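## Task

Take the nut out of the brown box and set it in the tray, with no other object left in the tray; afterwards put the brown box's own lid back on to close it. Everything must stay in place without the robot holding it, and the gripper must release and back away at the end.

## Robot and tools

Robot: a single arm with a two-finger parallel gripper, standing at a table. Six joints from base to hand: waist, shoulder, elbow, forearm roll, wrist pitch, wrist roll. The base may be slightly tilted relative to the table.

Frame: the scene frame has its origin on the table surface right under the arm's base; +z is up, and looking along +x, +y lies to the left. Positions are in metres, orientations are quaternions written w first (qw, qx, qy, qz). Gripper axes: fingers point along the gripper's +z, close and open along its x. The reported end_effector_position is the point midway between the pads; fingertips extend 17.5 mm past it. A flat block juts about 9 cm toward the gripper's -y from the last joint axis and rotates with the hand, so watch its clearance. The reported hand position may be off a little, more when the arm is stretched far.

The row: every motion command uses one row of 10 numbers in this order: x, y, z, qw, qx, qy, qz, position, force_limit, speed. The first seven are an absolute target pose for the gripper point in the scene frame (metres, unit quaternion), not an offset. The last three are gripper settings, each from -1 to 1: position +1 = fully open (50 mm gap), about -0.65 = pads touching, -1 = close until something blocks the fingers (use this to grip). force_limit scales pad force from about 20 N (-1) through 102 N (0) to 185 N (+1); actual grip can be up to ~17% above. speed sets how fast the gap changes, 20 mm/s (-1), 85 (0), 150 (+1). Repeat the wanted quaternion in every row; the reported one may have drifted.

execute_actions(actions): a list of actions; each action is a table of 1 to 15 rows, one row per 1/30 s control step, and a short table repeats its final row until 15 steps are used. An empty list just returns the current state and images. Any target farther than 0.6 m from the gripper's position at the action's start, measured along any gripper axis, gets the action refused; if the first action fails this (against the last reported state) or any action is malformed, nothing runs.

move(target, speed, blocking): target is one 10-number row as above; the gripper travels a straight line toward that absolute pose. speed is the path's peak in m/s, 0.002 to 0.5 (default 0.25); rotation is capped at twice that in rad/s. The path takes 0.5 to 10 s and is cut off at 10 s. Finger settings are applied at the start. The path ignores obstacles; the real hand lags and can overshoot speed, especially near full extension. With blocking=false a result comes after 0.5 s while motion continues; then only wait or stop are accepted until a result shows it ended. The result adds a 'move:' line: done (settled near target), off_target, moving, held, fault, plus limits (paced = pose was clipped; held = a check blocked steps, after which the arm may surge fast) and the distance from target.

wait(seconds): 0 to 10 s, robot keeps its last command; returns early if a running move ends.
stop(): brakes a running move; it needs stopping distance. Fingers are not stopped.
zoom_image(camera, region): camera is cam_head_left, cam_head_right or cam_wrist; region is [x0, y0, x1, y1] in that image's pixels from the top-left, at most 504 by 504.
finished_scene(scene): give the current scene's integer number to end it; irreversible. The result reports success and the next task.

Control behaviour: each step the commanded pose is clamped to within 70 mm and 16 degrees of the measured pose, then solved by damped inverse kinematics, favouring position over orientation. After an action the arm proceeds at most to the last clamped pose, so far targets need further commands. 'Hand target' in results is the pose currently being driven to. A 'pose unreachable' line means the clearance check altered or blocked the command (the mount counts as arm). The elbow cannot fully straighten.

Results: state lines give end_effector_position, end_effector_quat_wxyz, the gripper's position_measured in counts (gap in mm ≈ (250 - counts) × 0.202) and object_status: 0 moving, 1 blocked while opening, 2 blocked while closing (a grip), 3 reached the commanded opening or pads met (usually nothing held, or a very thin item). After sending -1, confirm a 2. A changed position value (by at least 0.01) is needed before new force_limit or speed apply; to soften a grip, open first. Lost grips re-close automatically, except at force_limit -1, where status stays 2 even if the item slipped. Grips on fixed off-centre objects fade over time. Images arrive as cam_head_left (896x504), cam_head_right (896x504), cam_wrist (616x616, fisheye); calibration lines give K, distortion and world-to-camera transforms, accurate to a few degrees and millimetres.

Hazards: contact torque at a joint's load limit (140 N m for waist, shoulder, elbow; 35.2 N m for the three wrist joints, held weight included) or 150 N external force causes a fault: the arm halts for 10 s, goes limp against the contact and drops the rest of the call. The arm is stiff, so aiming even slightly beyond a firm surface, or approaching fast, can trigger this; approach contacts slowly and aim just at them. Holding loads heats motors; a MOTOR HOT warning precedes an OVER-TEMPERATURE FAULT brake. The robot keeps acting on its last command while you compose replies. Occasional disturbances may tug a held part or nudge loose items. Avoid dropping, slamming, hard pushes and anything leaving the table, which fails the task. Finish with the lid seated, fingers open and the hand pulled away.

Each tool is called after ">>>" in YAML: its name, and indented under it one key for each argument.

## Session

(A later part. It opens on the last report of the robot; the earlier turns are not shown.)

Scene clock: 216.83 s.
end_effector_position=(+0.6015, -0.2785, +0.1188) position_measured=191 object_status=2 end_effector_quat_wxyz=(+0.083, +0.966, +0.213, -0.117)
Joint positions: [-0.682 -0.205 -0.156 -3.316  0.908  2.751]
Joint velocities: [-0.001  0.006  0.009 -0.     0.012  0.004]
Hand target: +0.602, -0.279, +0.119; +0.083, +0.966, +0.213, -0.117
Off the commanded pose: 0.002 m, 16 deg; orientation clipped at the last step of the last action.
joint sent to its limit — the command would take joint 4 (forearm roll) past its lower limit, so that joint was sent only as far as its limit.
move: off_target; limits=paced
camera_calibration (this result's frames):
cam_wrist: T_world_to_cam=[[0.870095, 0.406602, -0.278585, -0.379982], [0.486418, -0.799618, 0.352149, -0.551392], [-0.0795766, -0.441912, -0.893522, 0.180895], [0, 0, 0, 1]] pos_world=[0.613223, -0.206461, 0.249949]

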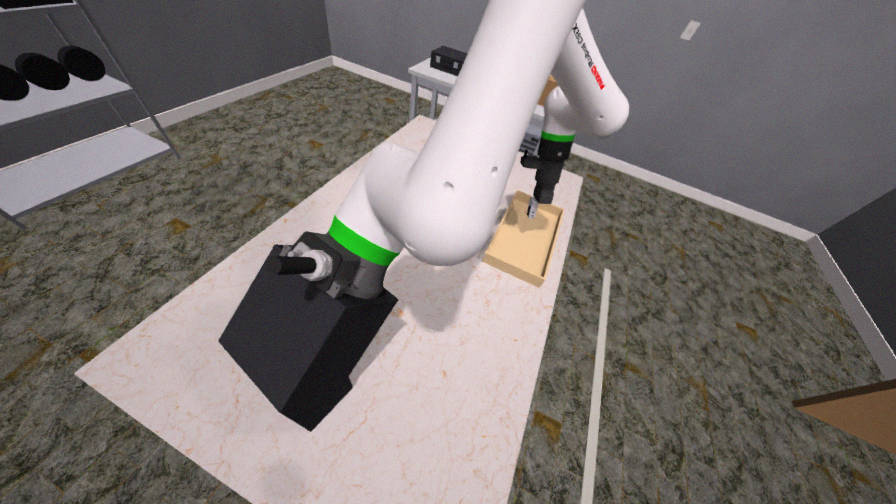

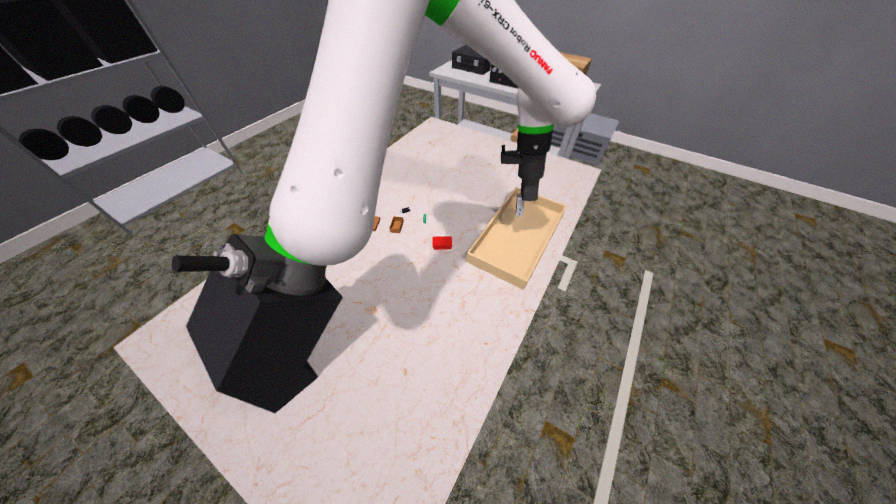

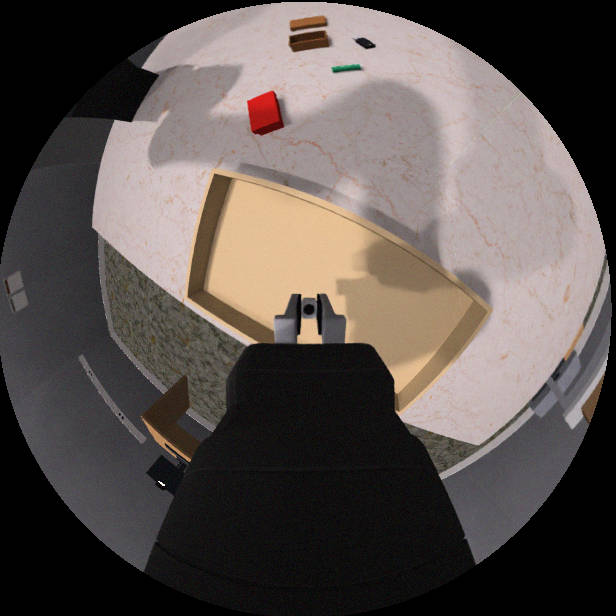

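>>> move:
  target: [0.6015, -0.2785, 0.04, 0.083, 0.966, 0.213, -0.117, -1, -0.3, -0.3]
  speed: 0.1

Scene clock: 220.97 s.
end_effector_position=(+0.6014, -0.2783, +0.0402) position_measured=191 object_status=2 end_effector_quat_wxyz=(+0.083, +0.966, +0.213, -0.117)
Joint positions: [-0.603 -0.061 -0.135 -3.261  0.774  2.669]
Joint velocities: [ 0.001  0.     0.    -0.001  0.001 -0.   ]
Hand target: +0.601, -0.278, +0.040; +0.083, +0.966, +0.213, -0.117
Off the commanded pose: 0.000 m, 0 deg.
move: done
camera_calibration (this result's frames):
cam_wrist: T_world_to_cam=[[0.869907, 0.40613, -0.279858, -0.401805], [0.486557, -0.799559, 0.352089, -0.523524], [-0.0807688, -0.442452, -0.893148, 0.111239], [0, 0, 0, 1]] pos_world=[0.613242, -0.206185, 0.171232]

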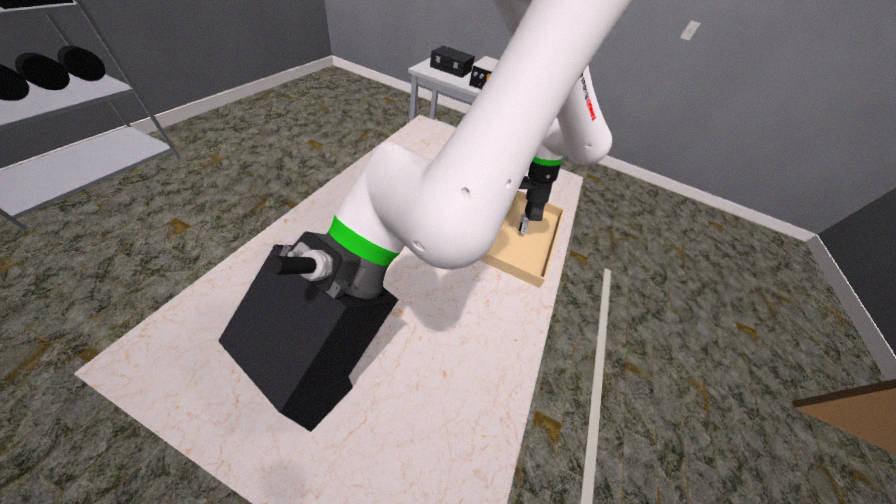

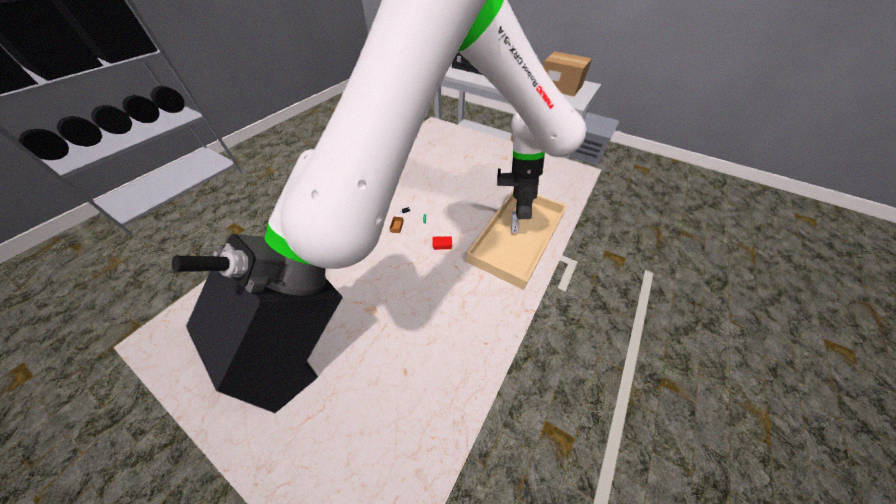

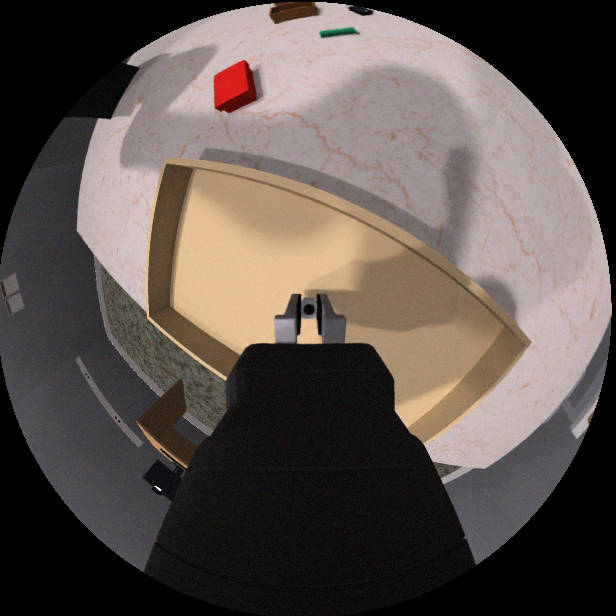

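>>> execute_actions:
  actions:
    - [[0.6015, -0.2785, 0.04, 0.083, 0.966, 0.213, -0.117, 1, -0.3, 0]]
    - [[0.6015, -0.2785, 0.04, 0.083, 0.966, 0.213, -0.117, 1, -0.3, 0]]

>>> move:
  target: [0.6015, -0.2785, 0.12, 0.083, 0.966, 0.213, -0.117, 1, -0.3, 0]
  speed: 0.2

Scene clock: 225.80 s.
end_effector_position=(+0.6015, -0.2785, +0.0400) position_measured=3 object_status=3 end_effector_quat_wxyz=(+0.083, +0.966, +0.213, -0.117)
Joint positions: [-0.603 -0.06  -0.135 -3.262  0.774  2.67 ]
Joint velocities: [-0.002 -0.     0.    -0.    -0.     0.002]
Hand target: +0.602, -0.279, +0.040; +0.083, +0.966, +0.213, -0.117
Off the commanded pose: 0.000 m, 0 deg.
camera_calibration (this result's frames):
cam_wrist: T_world_to_cam=[[0.870035, 0.406048, -0.279578, -0.401986], [0.486345, -0.799738, 0.351978, -0.523603], [-0.0806688, -0.442204, -0.893279, 0.111039], [0, 0, 0, 1]] pos_world=[0.613351, -0.206418, 0.171099]

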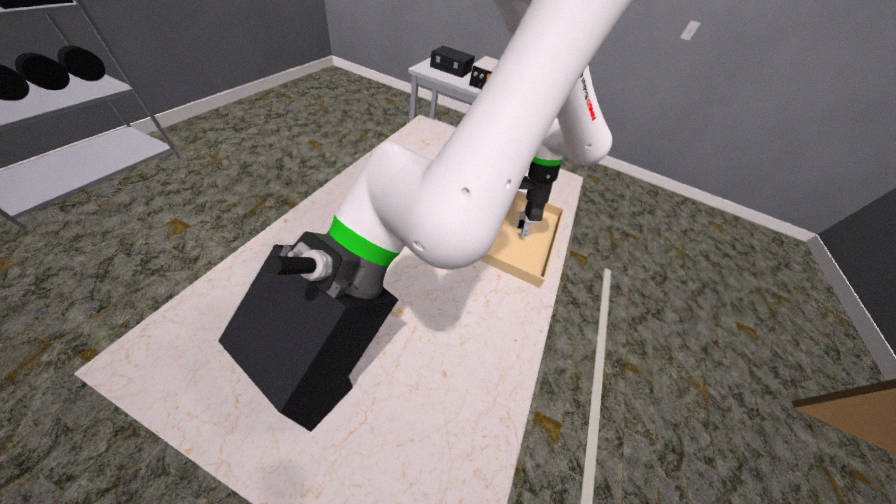

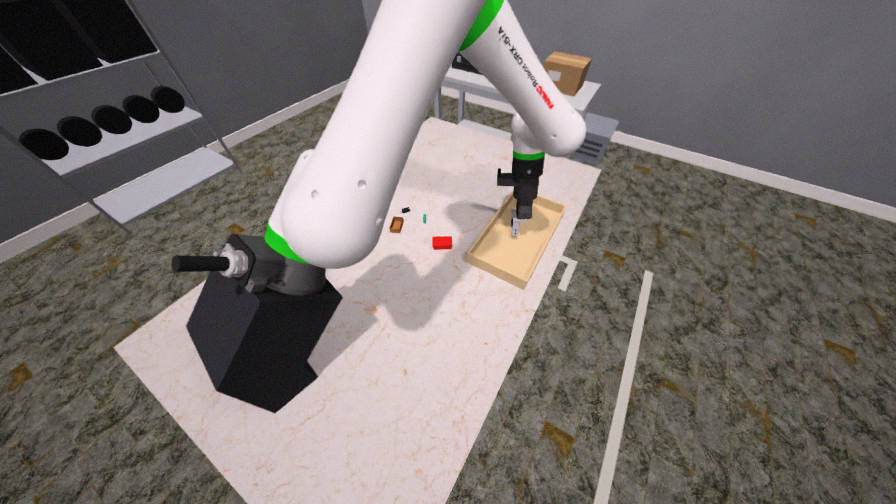

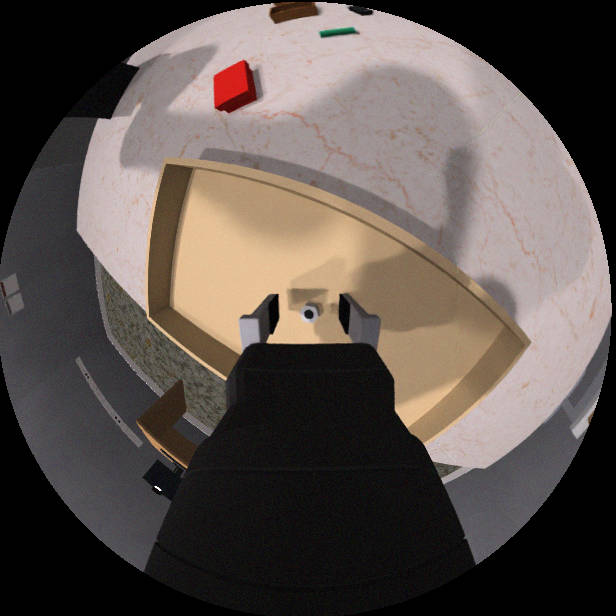

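Scene clock: 226.60 s.
end_effector_position=(+0.6016, -0.2787, +0.1198) position_measured=3 object_status=3 end_effector_quat_wxyz=(+0.083, +0.966, +0.213, -0.117)
Joint positions: [-0.683 -0.206 -0.154 -3.316  0.911  2.751]
Joint velocities: [ 0.001 -0.    -0.    -0.    -0.     0.   ]
Hand target: +0.602, -0.279, +0.120; +0.083, +0.966, +0.213, -0.117
Off the commanded pose: 0.000 m, 0 deg.
move: done
camera_calibration (this result's frames):
cam_wrist: T_world_to_cam=[[0.870164, 0.405962, -0.279303, -0.379823], [0.486128, -0.799928, 0.351844, -0.551828], [-0.0805873, -0.441939, -0.893418, 0.182314], [0, 0, 0, 1]] pos_world=[0.61346, -0.206658, 0.250955]

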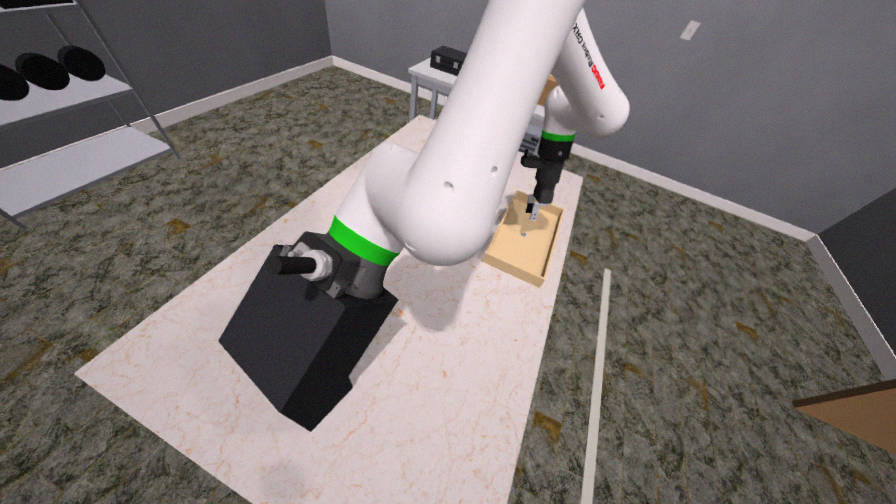

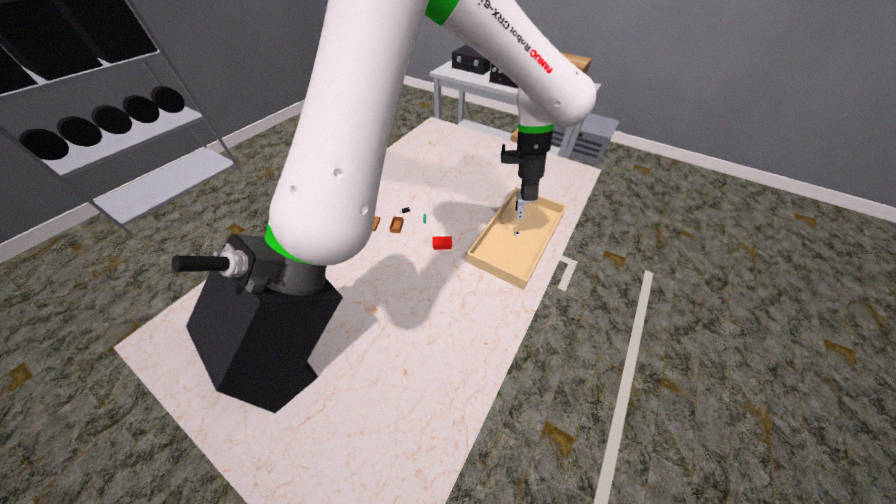

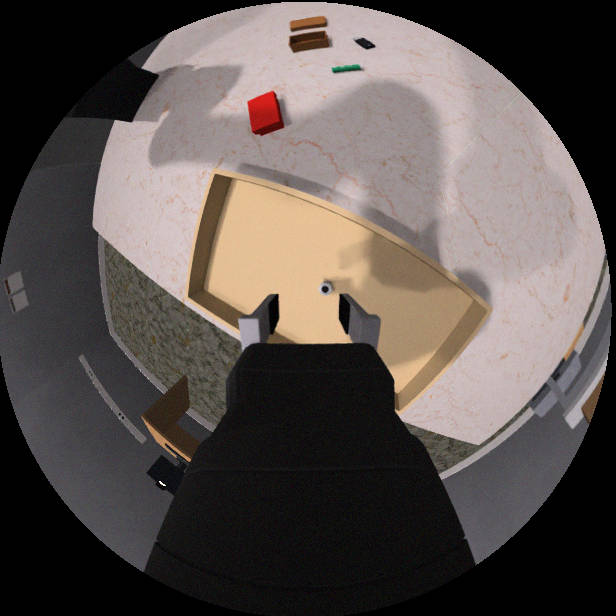

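>>> move:
  target: [0.381, 0.181, 0.10, 0, 0.8415, -0.5402, 0, 1, -0.5, 0]
  speed: 0.35

Scene clock: 232.47 s.
end_effector_position=(+0.3801, +0.1787, +0.1012) position_measured=3 object_status=3 end_effector_quat_wxyz=(+0.002, +0.843, -0.539, +0.002)
Joint positions: [ 0.769 -0.291 -0.651 -2.243  0.819 -0.729]
Joint velocities: [ 0.004  0.003  0.001  0.002  0.002 -0.004]
Hand target: +0.380, +0.179, +0.101; +0.002, +0.843, -0.539, +0.002
Off the commanded pose: 0.003 m, 0 deg.
move: done
camera_calibration (this result's frames):
cam_wrist: T_world_to_cam=[[0.436974, -0.8994, -0.0115666, -0.00714455], [-0.866202, -0.424241, 0.264035, 0.384074], [-0.24238, -0.105357, -0.964444, 0.358483], [0, 0, 0, 1]] pos_world=[0.422697, 0.194283, 0.244245]

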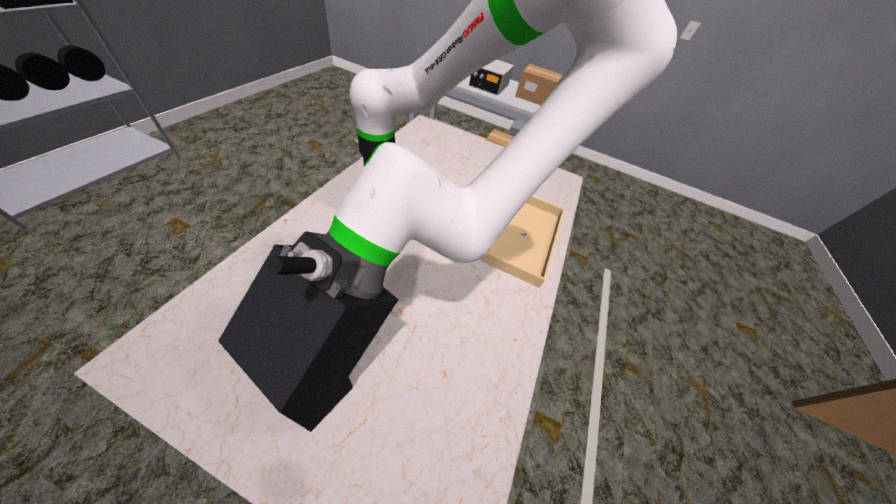

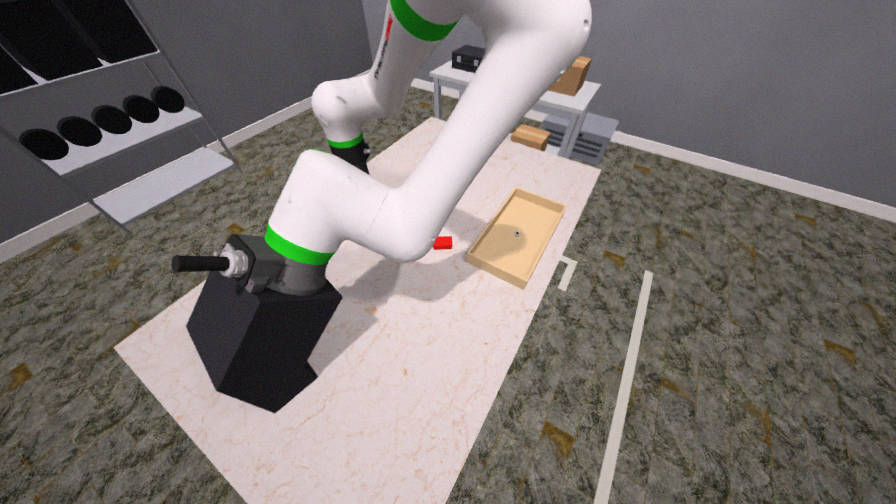

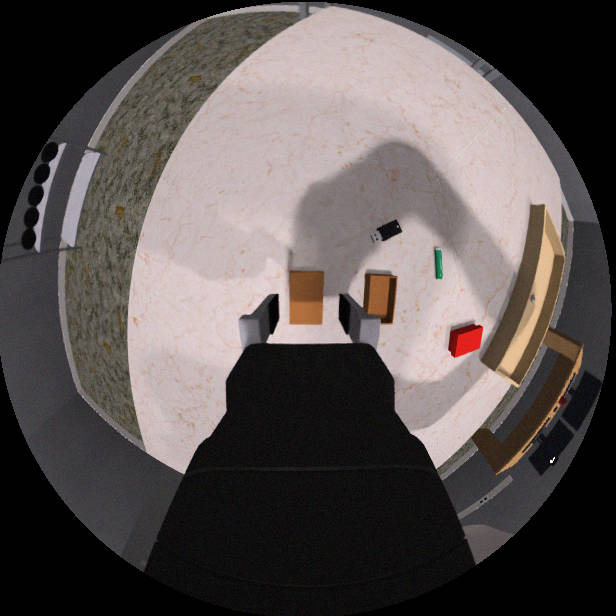

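>>> move:
  target: [0.381, 0.181, 0.022, 0, 0.8415, -0.5402, 0, 1, -0.5, 0]
  speed: 0.08

>>> execute_actions:
  actions:
    - [[0.381, 0.181, 0.022, 0, 0.8415, -0.5402, 0, -1, -0.5, 0]]
    - [[0.381, 0.181, 0.022, 0, 0.8415, -0.5402, 0, -1, -0.5, 0]]

Scene clock: 238.67 s.
end_effector_position=(+0.3810, +0.1809, +0.0222) position_measured=3 object_status=3 end_effector_quat_wxyz=(+0.000, +0.841, -0.540, +0.000)
Joint positions: [ 0.665 -0.076 -0.608 -2.101  0.639 -0.864]
Joint velocities: [ 0.001  0.002  0.     0.001  0.001 -0.001]
Hand target: +0.381, +0.181, +0.022; -0.000, +0.841, -0.540, -0.000
Off the commanded pose: 0.000 m, 0 deg.
move: done
camera_calibration (this result's frames):
cam_wrist: T_world_to_cam=[[0.43329, -0.901103, -0.0165382, -0.00459993], [-0.867837, -0.422104, 0.262083, 0.406956], [-0.243145, -0.0992057, -0.964903, 0.281934], [0, 0, 0, 1]] pos_world=[0.423715, 0.195602, 0.165306]

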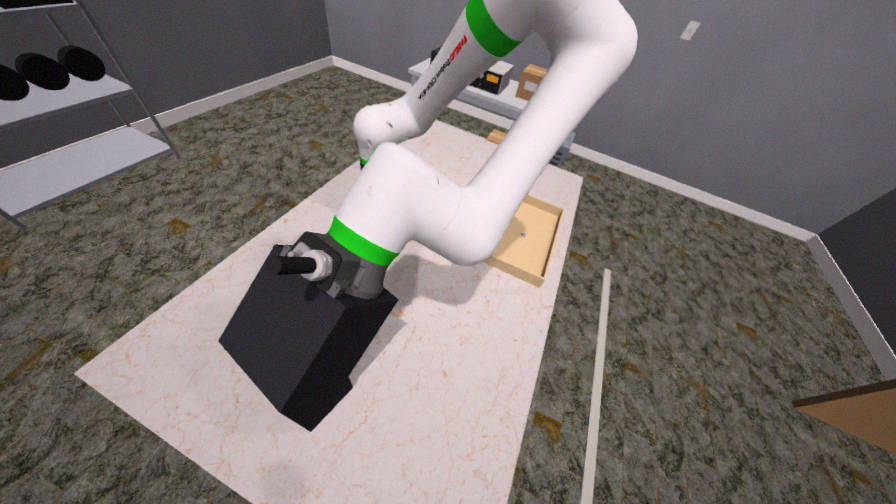

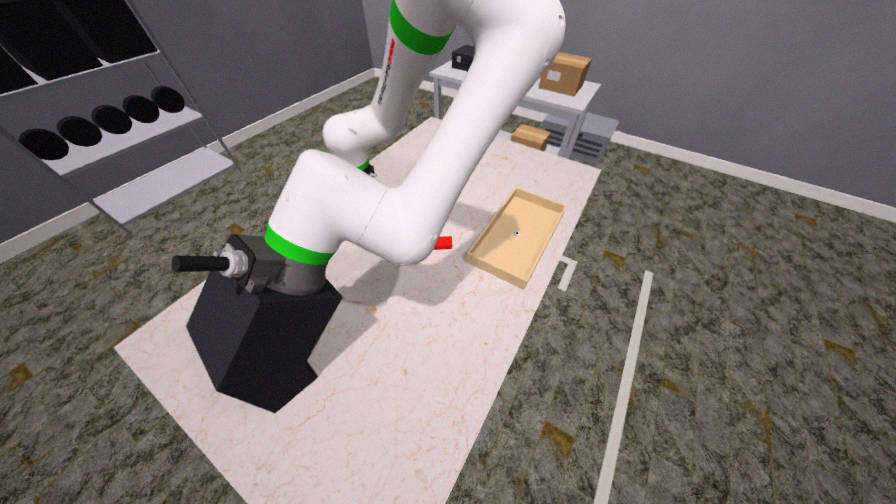

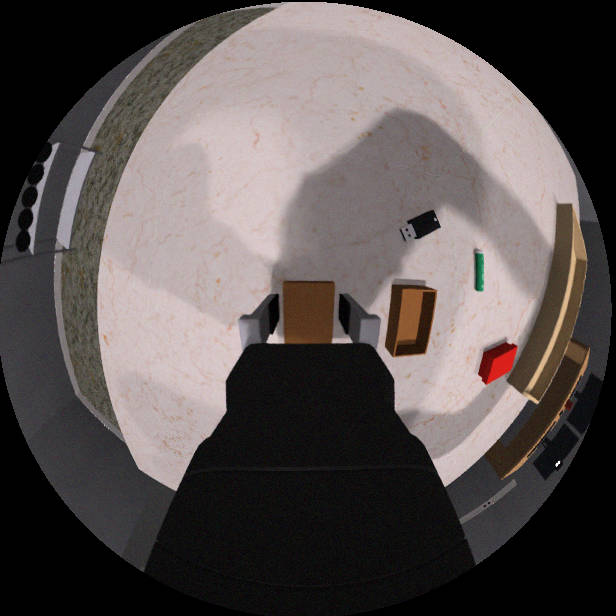

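Scene clock: 239.67 s.
end_effector_position=(+0.3810, +0.1810, +0.0220) position_measured=59 object_status=2 end_effector_quat_wxyz=(-0.000, +0.842, -0.540, -0.000)
Joint positions: [ 0.665 -0.075 -0.608 -2.101  0.639 -0.864]
Joint velocities: [-0.001 -0.    -0.    -0.    -0.     0.001]
Hand target: +0.381, +0.181, +0.022; +0.000, +0.842, -0.540, +0.000
Off the commanded pose: 0.000 m, 0 deg.
camera_calibration (this result's frames):
cam_wrist: T_world_to_cam=[[0.433718, -0.900895, -0.0166238, -0.00471708], [-0.867643, -0.422545, 0.262014, 0.407034], [-0.243072, -0.0992169, -0.964921, 0.28175], [0, 0, 0, 1]] pos_world=[0.423691, 0.195695, 0.165139]

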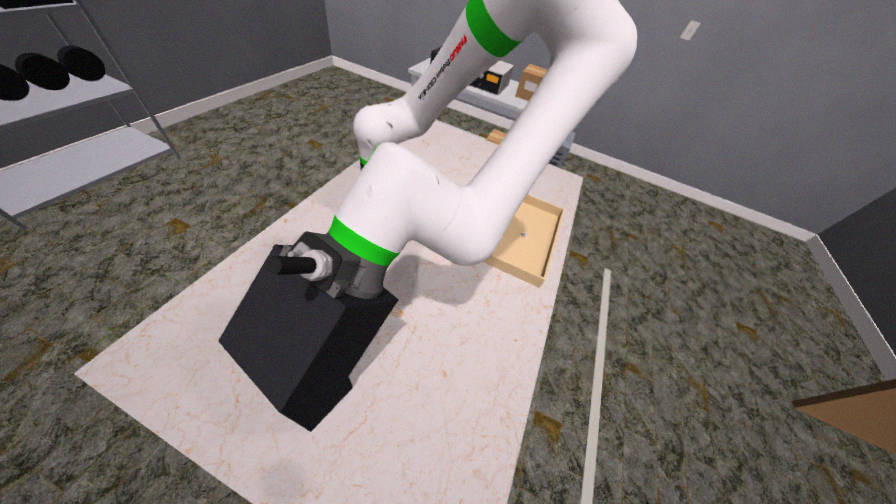

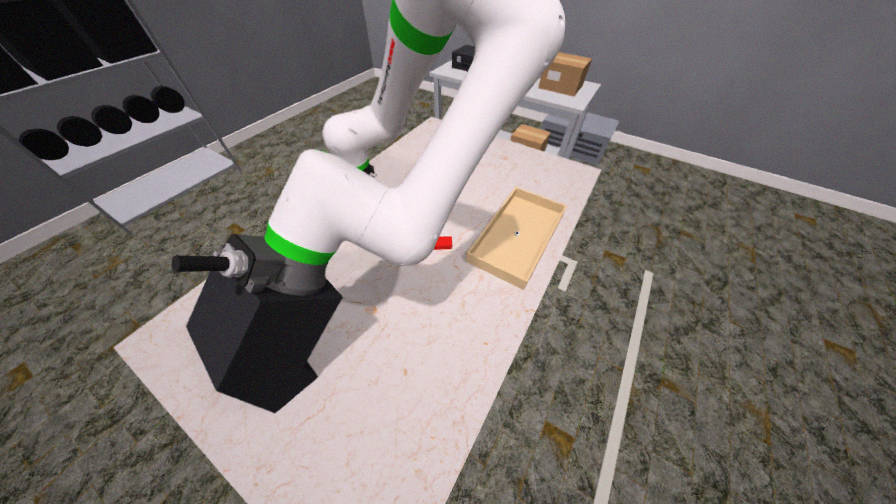

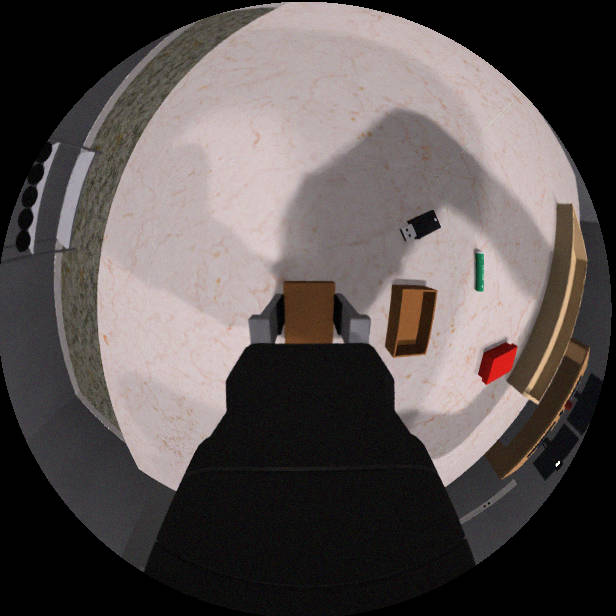

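>>> move:
  target: [0.381, 0.181, 0.07, 0, 0.8415, -0.5402, 0, -1, -0.5, 0]
  speed: 0.1

>>> move:
  target: [0.4185, 0.0995, 0.07, 0, 0.8415, -0.5402, 0, -1, -0.5, 0]
  speed: 0.12

Scene clock: 246.40 s.
end_effector_position=(+0.3810, +0.1810, +0.0698) position_measured=59 object_status=2 end_effector_quat_wxyz=(+0.000, +0.842, -0.540, -0.000)
Joint positions: [ 0.719 -0.209 -0.64  -2.198  0.735 -0.771]
Joint velocities: [ 0.    -0.    -0.    -0.     0.001  0.001]
Hand target: +0.381, +0.181, +0.070; +0.000, +0.842, -0.540, -0.000
Off the commanded pose: 0.000 m, 0 deg.
move: done
camera_calibration (this result's frames):
cam_wrist: T_world_to_cam=[[0.433797, -0.900859, -0.0165531, -0.00402179], [-0.867583, -0.42259, 0.262138, 0.394439], [-0.243145, -0.0993536, -0.964888, 0.327948], [0, 0, 0, 1]] pos_world=[0.423692, 0.195646, 0.212969]

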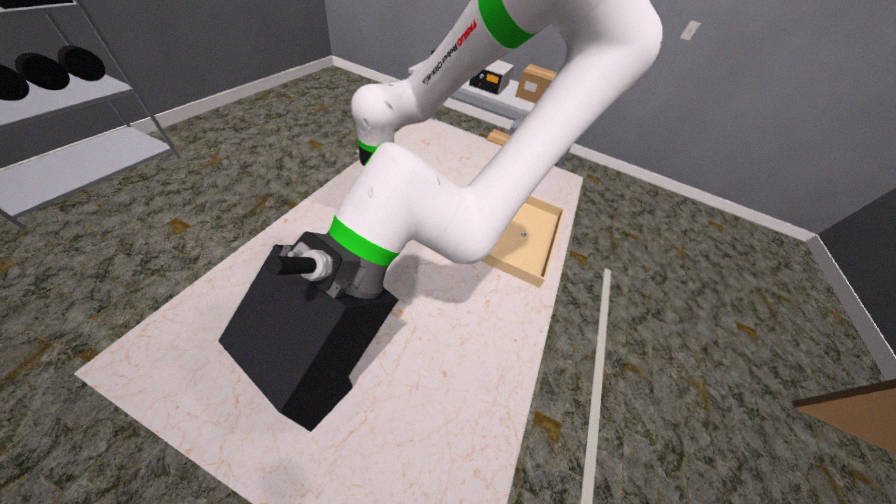

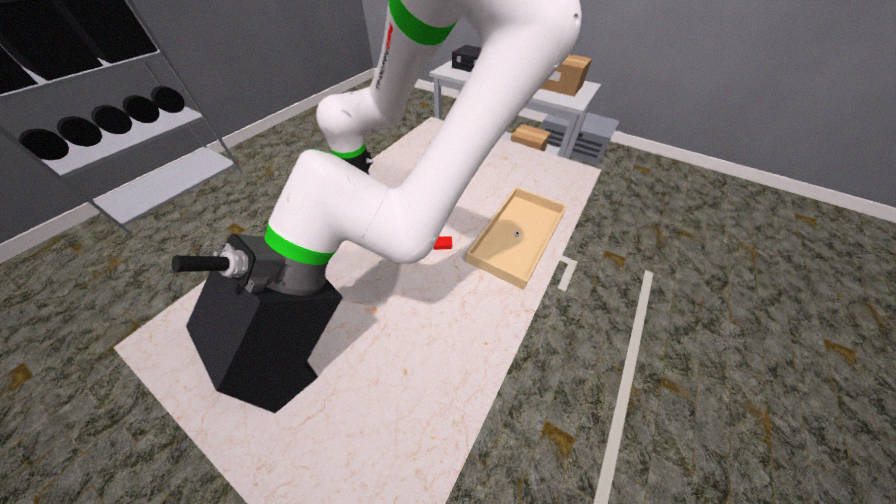

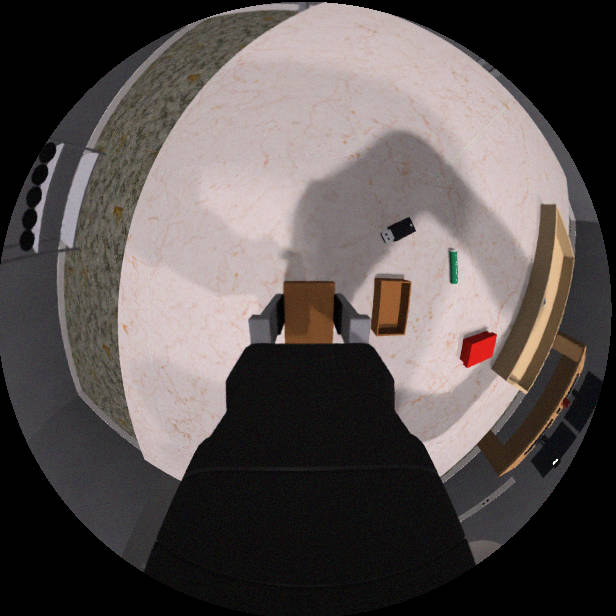

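Scene clock: 247.73 s.
end_effector_position=(+0.4182, +0.1005, +0.0698) position_measured=59 object_status=2 end_effector_quat_wxyz=(-0.000, +0.841, -0.541, -0.001)
Joint positions: [ 0.228 -0.451 -0.784 -2.607  0.485 -0.062]
Joint velocities: [-0.04  -0.014 -0.023 -0.067 -0.028  0.085]
Hand target: +0.418, +0.100, +0.070; -0.000, +0.841, -0.541, -0.001
Off the commanded pose: 0.001 m, 0 deg.
move: done
camera_calibration (this result's frames):
cam_wrist: T_world_to_cam=[[0.432636, -0.90139, -0.0179673, -0.0920162], [-0.867828, -0.421763, 0.262662, 0.392759], [-0.244339, -0.0980446, -0.964721, 0.329296], [0, 0, 0, 1]] pos_world=[0.461116, 0.114994, 0.212862]

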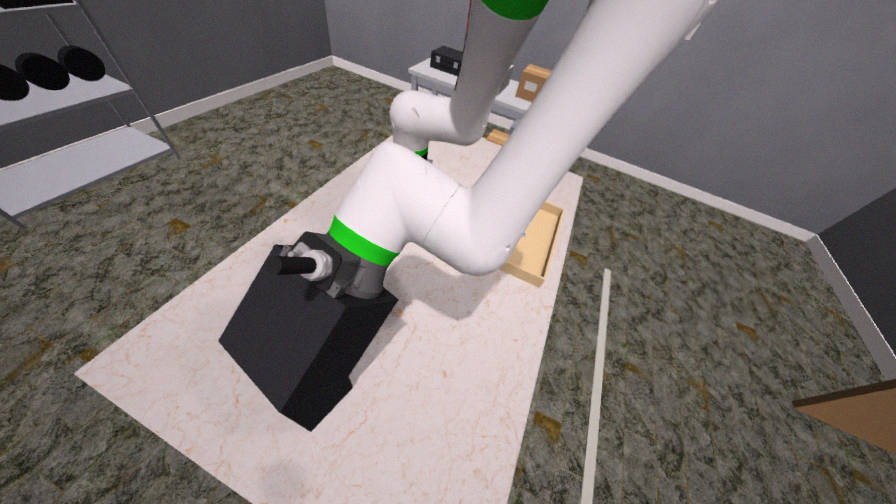

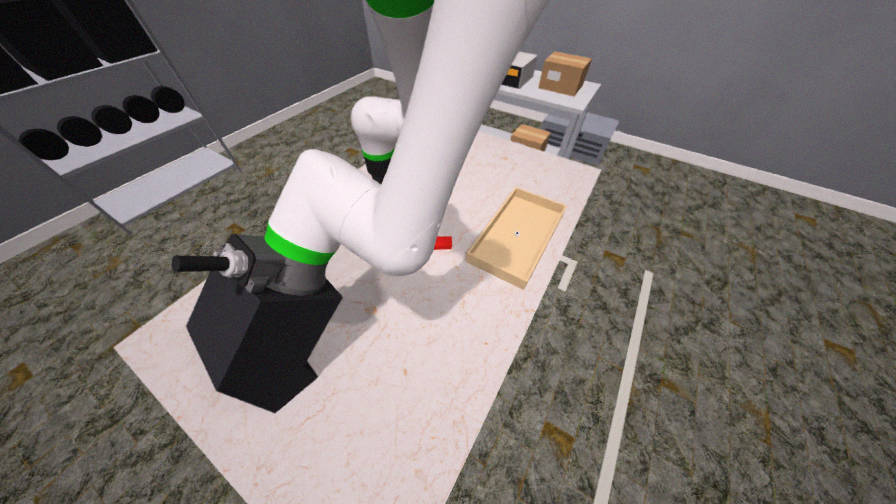

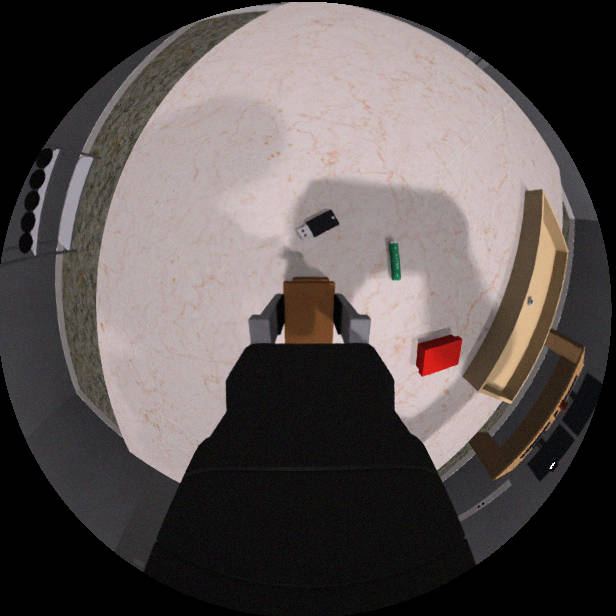

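>>> move:
  target: [0.4185, 0.0995, 0.033, 0, 0.8415, -0.5402, 0, -1, -0.5, 0]
  speed: 0.03

Scene clock: 260.67 s.
end_effector_position=(+0.4196, +0.0986, +0.0395) position_measured=58 object_status=2 end_effector_quat_wxyz=(+0.000, +0.841, -0.541, +0.001)
Joint positions: [ 0.216 -0.345 -0.754 -2.528  0.414 -0.143]
Joint velocities: [ 0.002  0.     0.    -0.     0.    -0.001]
Hand target: +0.420, +0.099, +0.040; +0.000, +0.841, -0.541, +0.001
Off the commanded pose: 0.007 m, 0 deg.
FORCE FAULT: contact force on the arm reached its limit, and the arm stopped for 10 seconds. The contact can be on any part of the arm, not only on its tool. That time counts as 20 of the actions that you can send in this scene. The arm's remaining commands of this call were not run. The arm holds still and accepts commands again. Move the arm away from the contact; if what it grips holds it there, let go first. Pushing or pulling that hard again can fault the arm again.
move: fault
camera_calibration (this result's frames):
cam_wrist: T_world_to_cam=[[0.432344, -0.901592, -0.0144814, -0.0948955], [-0.868733, -0.420783, 0.261236, 0.401365], [-0.241622, -0.100364, -0.965166, 0.299369], [0, 0, 0, 1]] pos_world=[0.462041, 0.113376, 0.182716]

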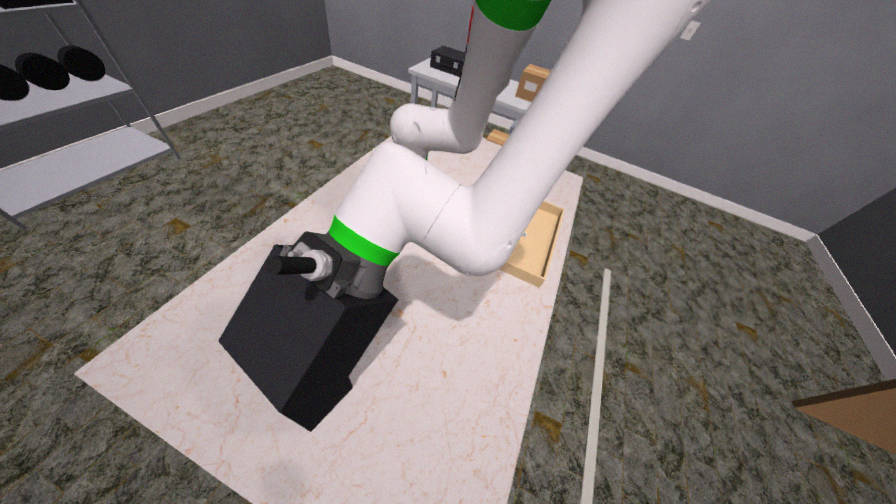

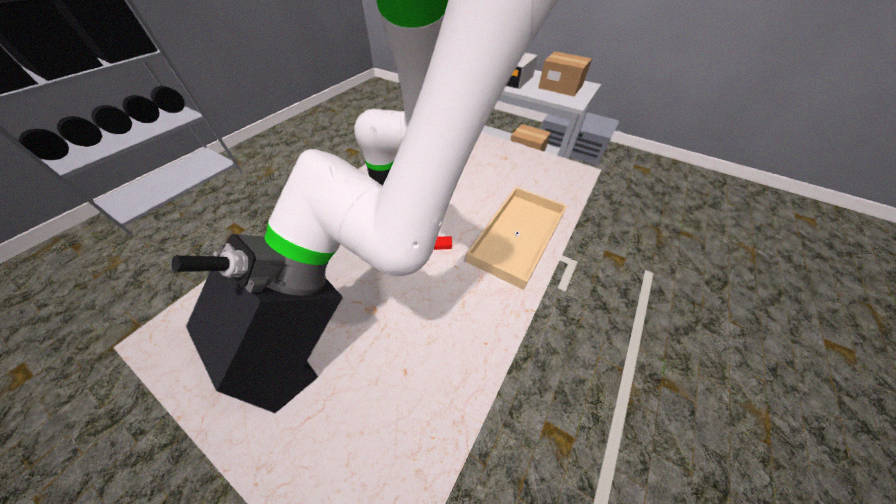

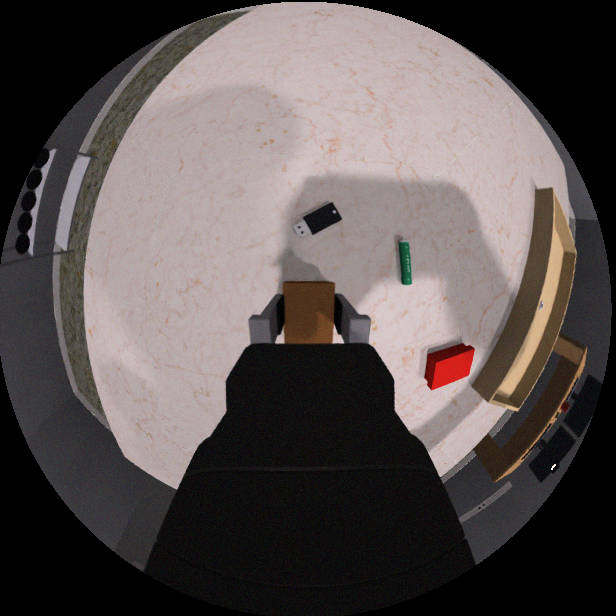

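>>> execute_actions:
  actions:
    - [[0.4196, 0.0986, 0.0405, 0, 0.8415, -0.5402, 0, -1, -0.5, 0]]
    - [[0.4196, 0.0986, 0.0405, 0, 0.8415, -0.5402, 0, 1, -0.5, -0.5]]
    - [[0.4196, 0.0986, 0.0405, 0, 0.8415, -0.5402, 0, 1, -0.5, -0.5]]

Scene clock: 268.47 s.
end_effector_position=(+0.4196, +0.0986, +0.0405) position_measured=3 object_status=3 end_effector_quat_wxyz=(-0.000, +0.842, -0.540, +0.000)
Joint positions: [ 0.21  -0.35  -0.758 -2.543  0.412 -0.124]
Joint velocities: [ 0.001  0.    -0.    -0.     0.    -0.001]
Hand target: +0.420, +0.099, +0.041; -0.000, +0.842, -0.540, -0.000
Off the commanded pose: 0.000 m, 0 deg.
camera_calibration (this result's frames):
cam_wrist: T_world_to_cam=[[0.433713, -0.900898, -0.0165839, -0.0954124], [-0.867647, -0.422528, 0.262027, 0.400859], [-0.243067, -0.0992555, -0.964918, 0.300799], [0, 0, 0, 1]] pos_world=[0.4623, 0.113273, 0.183628]

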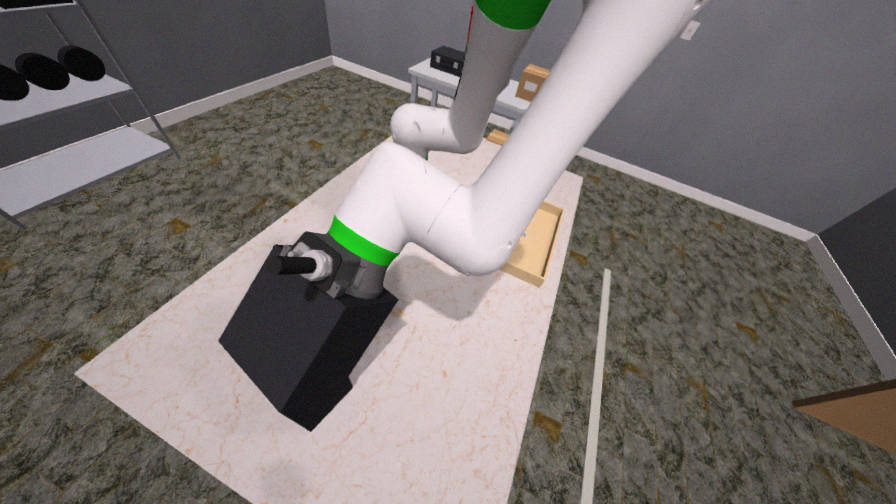

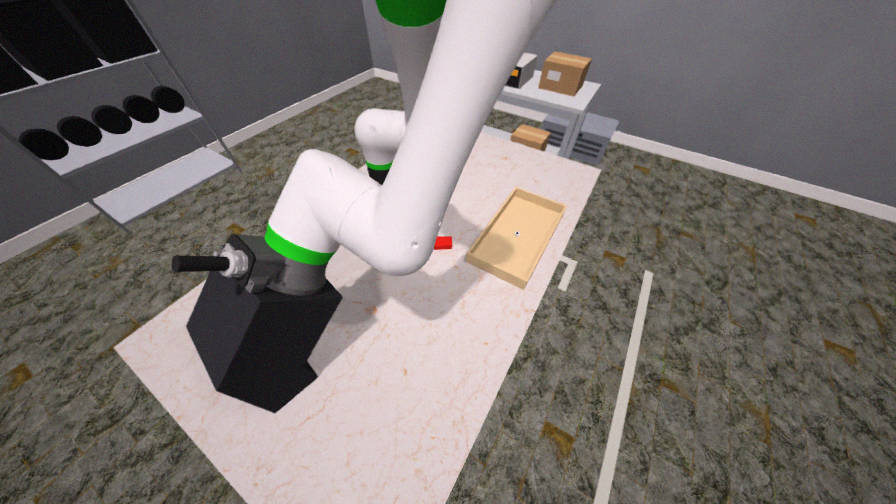

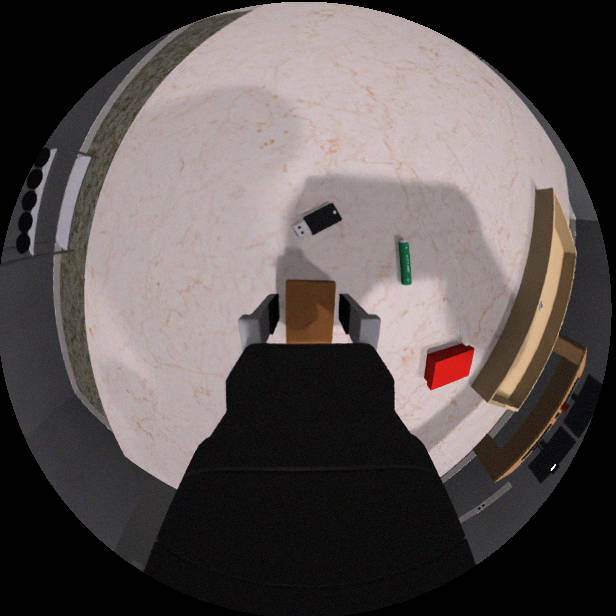

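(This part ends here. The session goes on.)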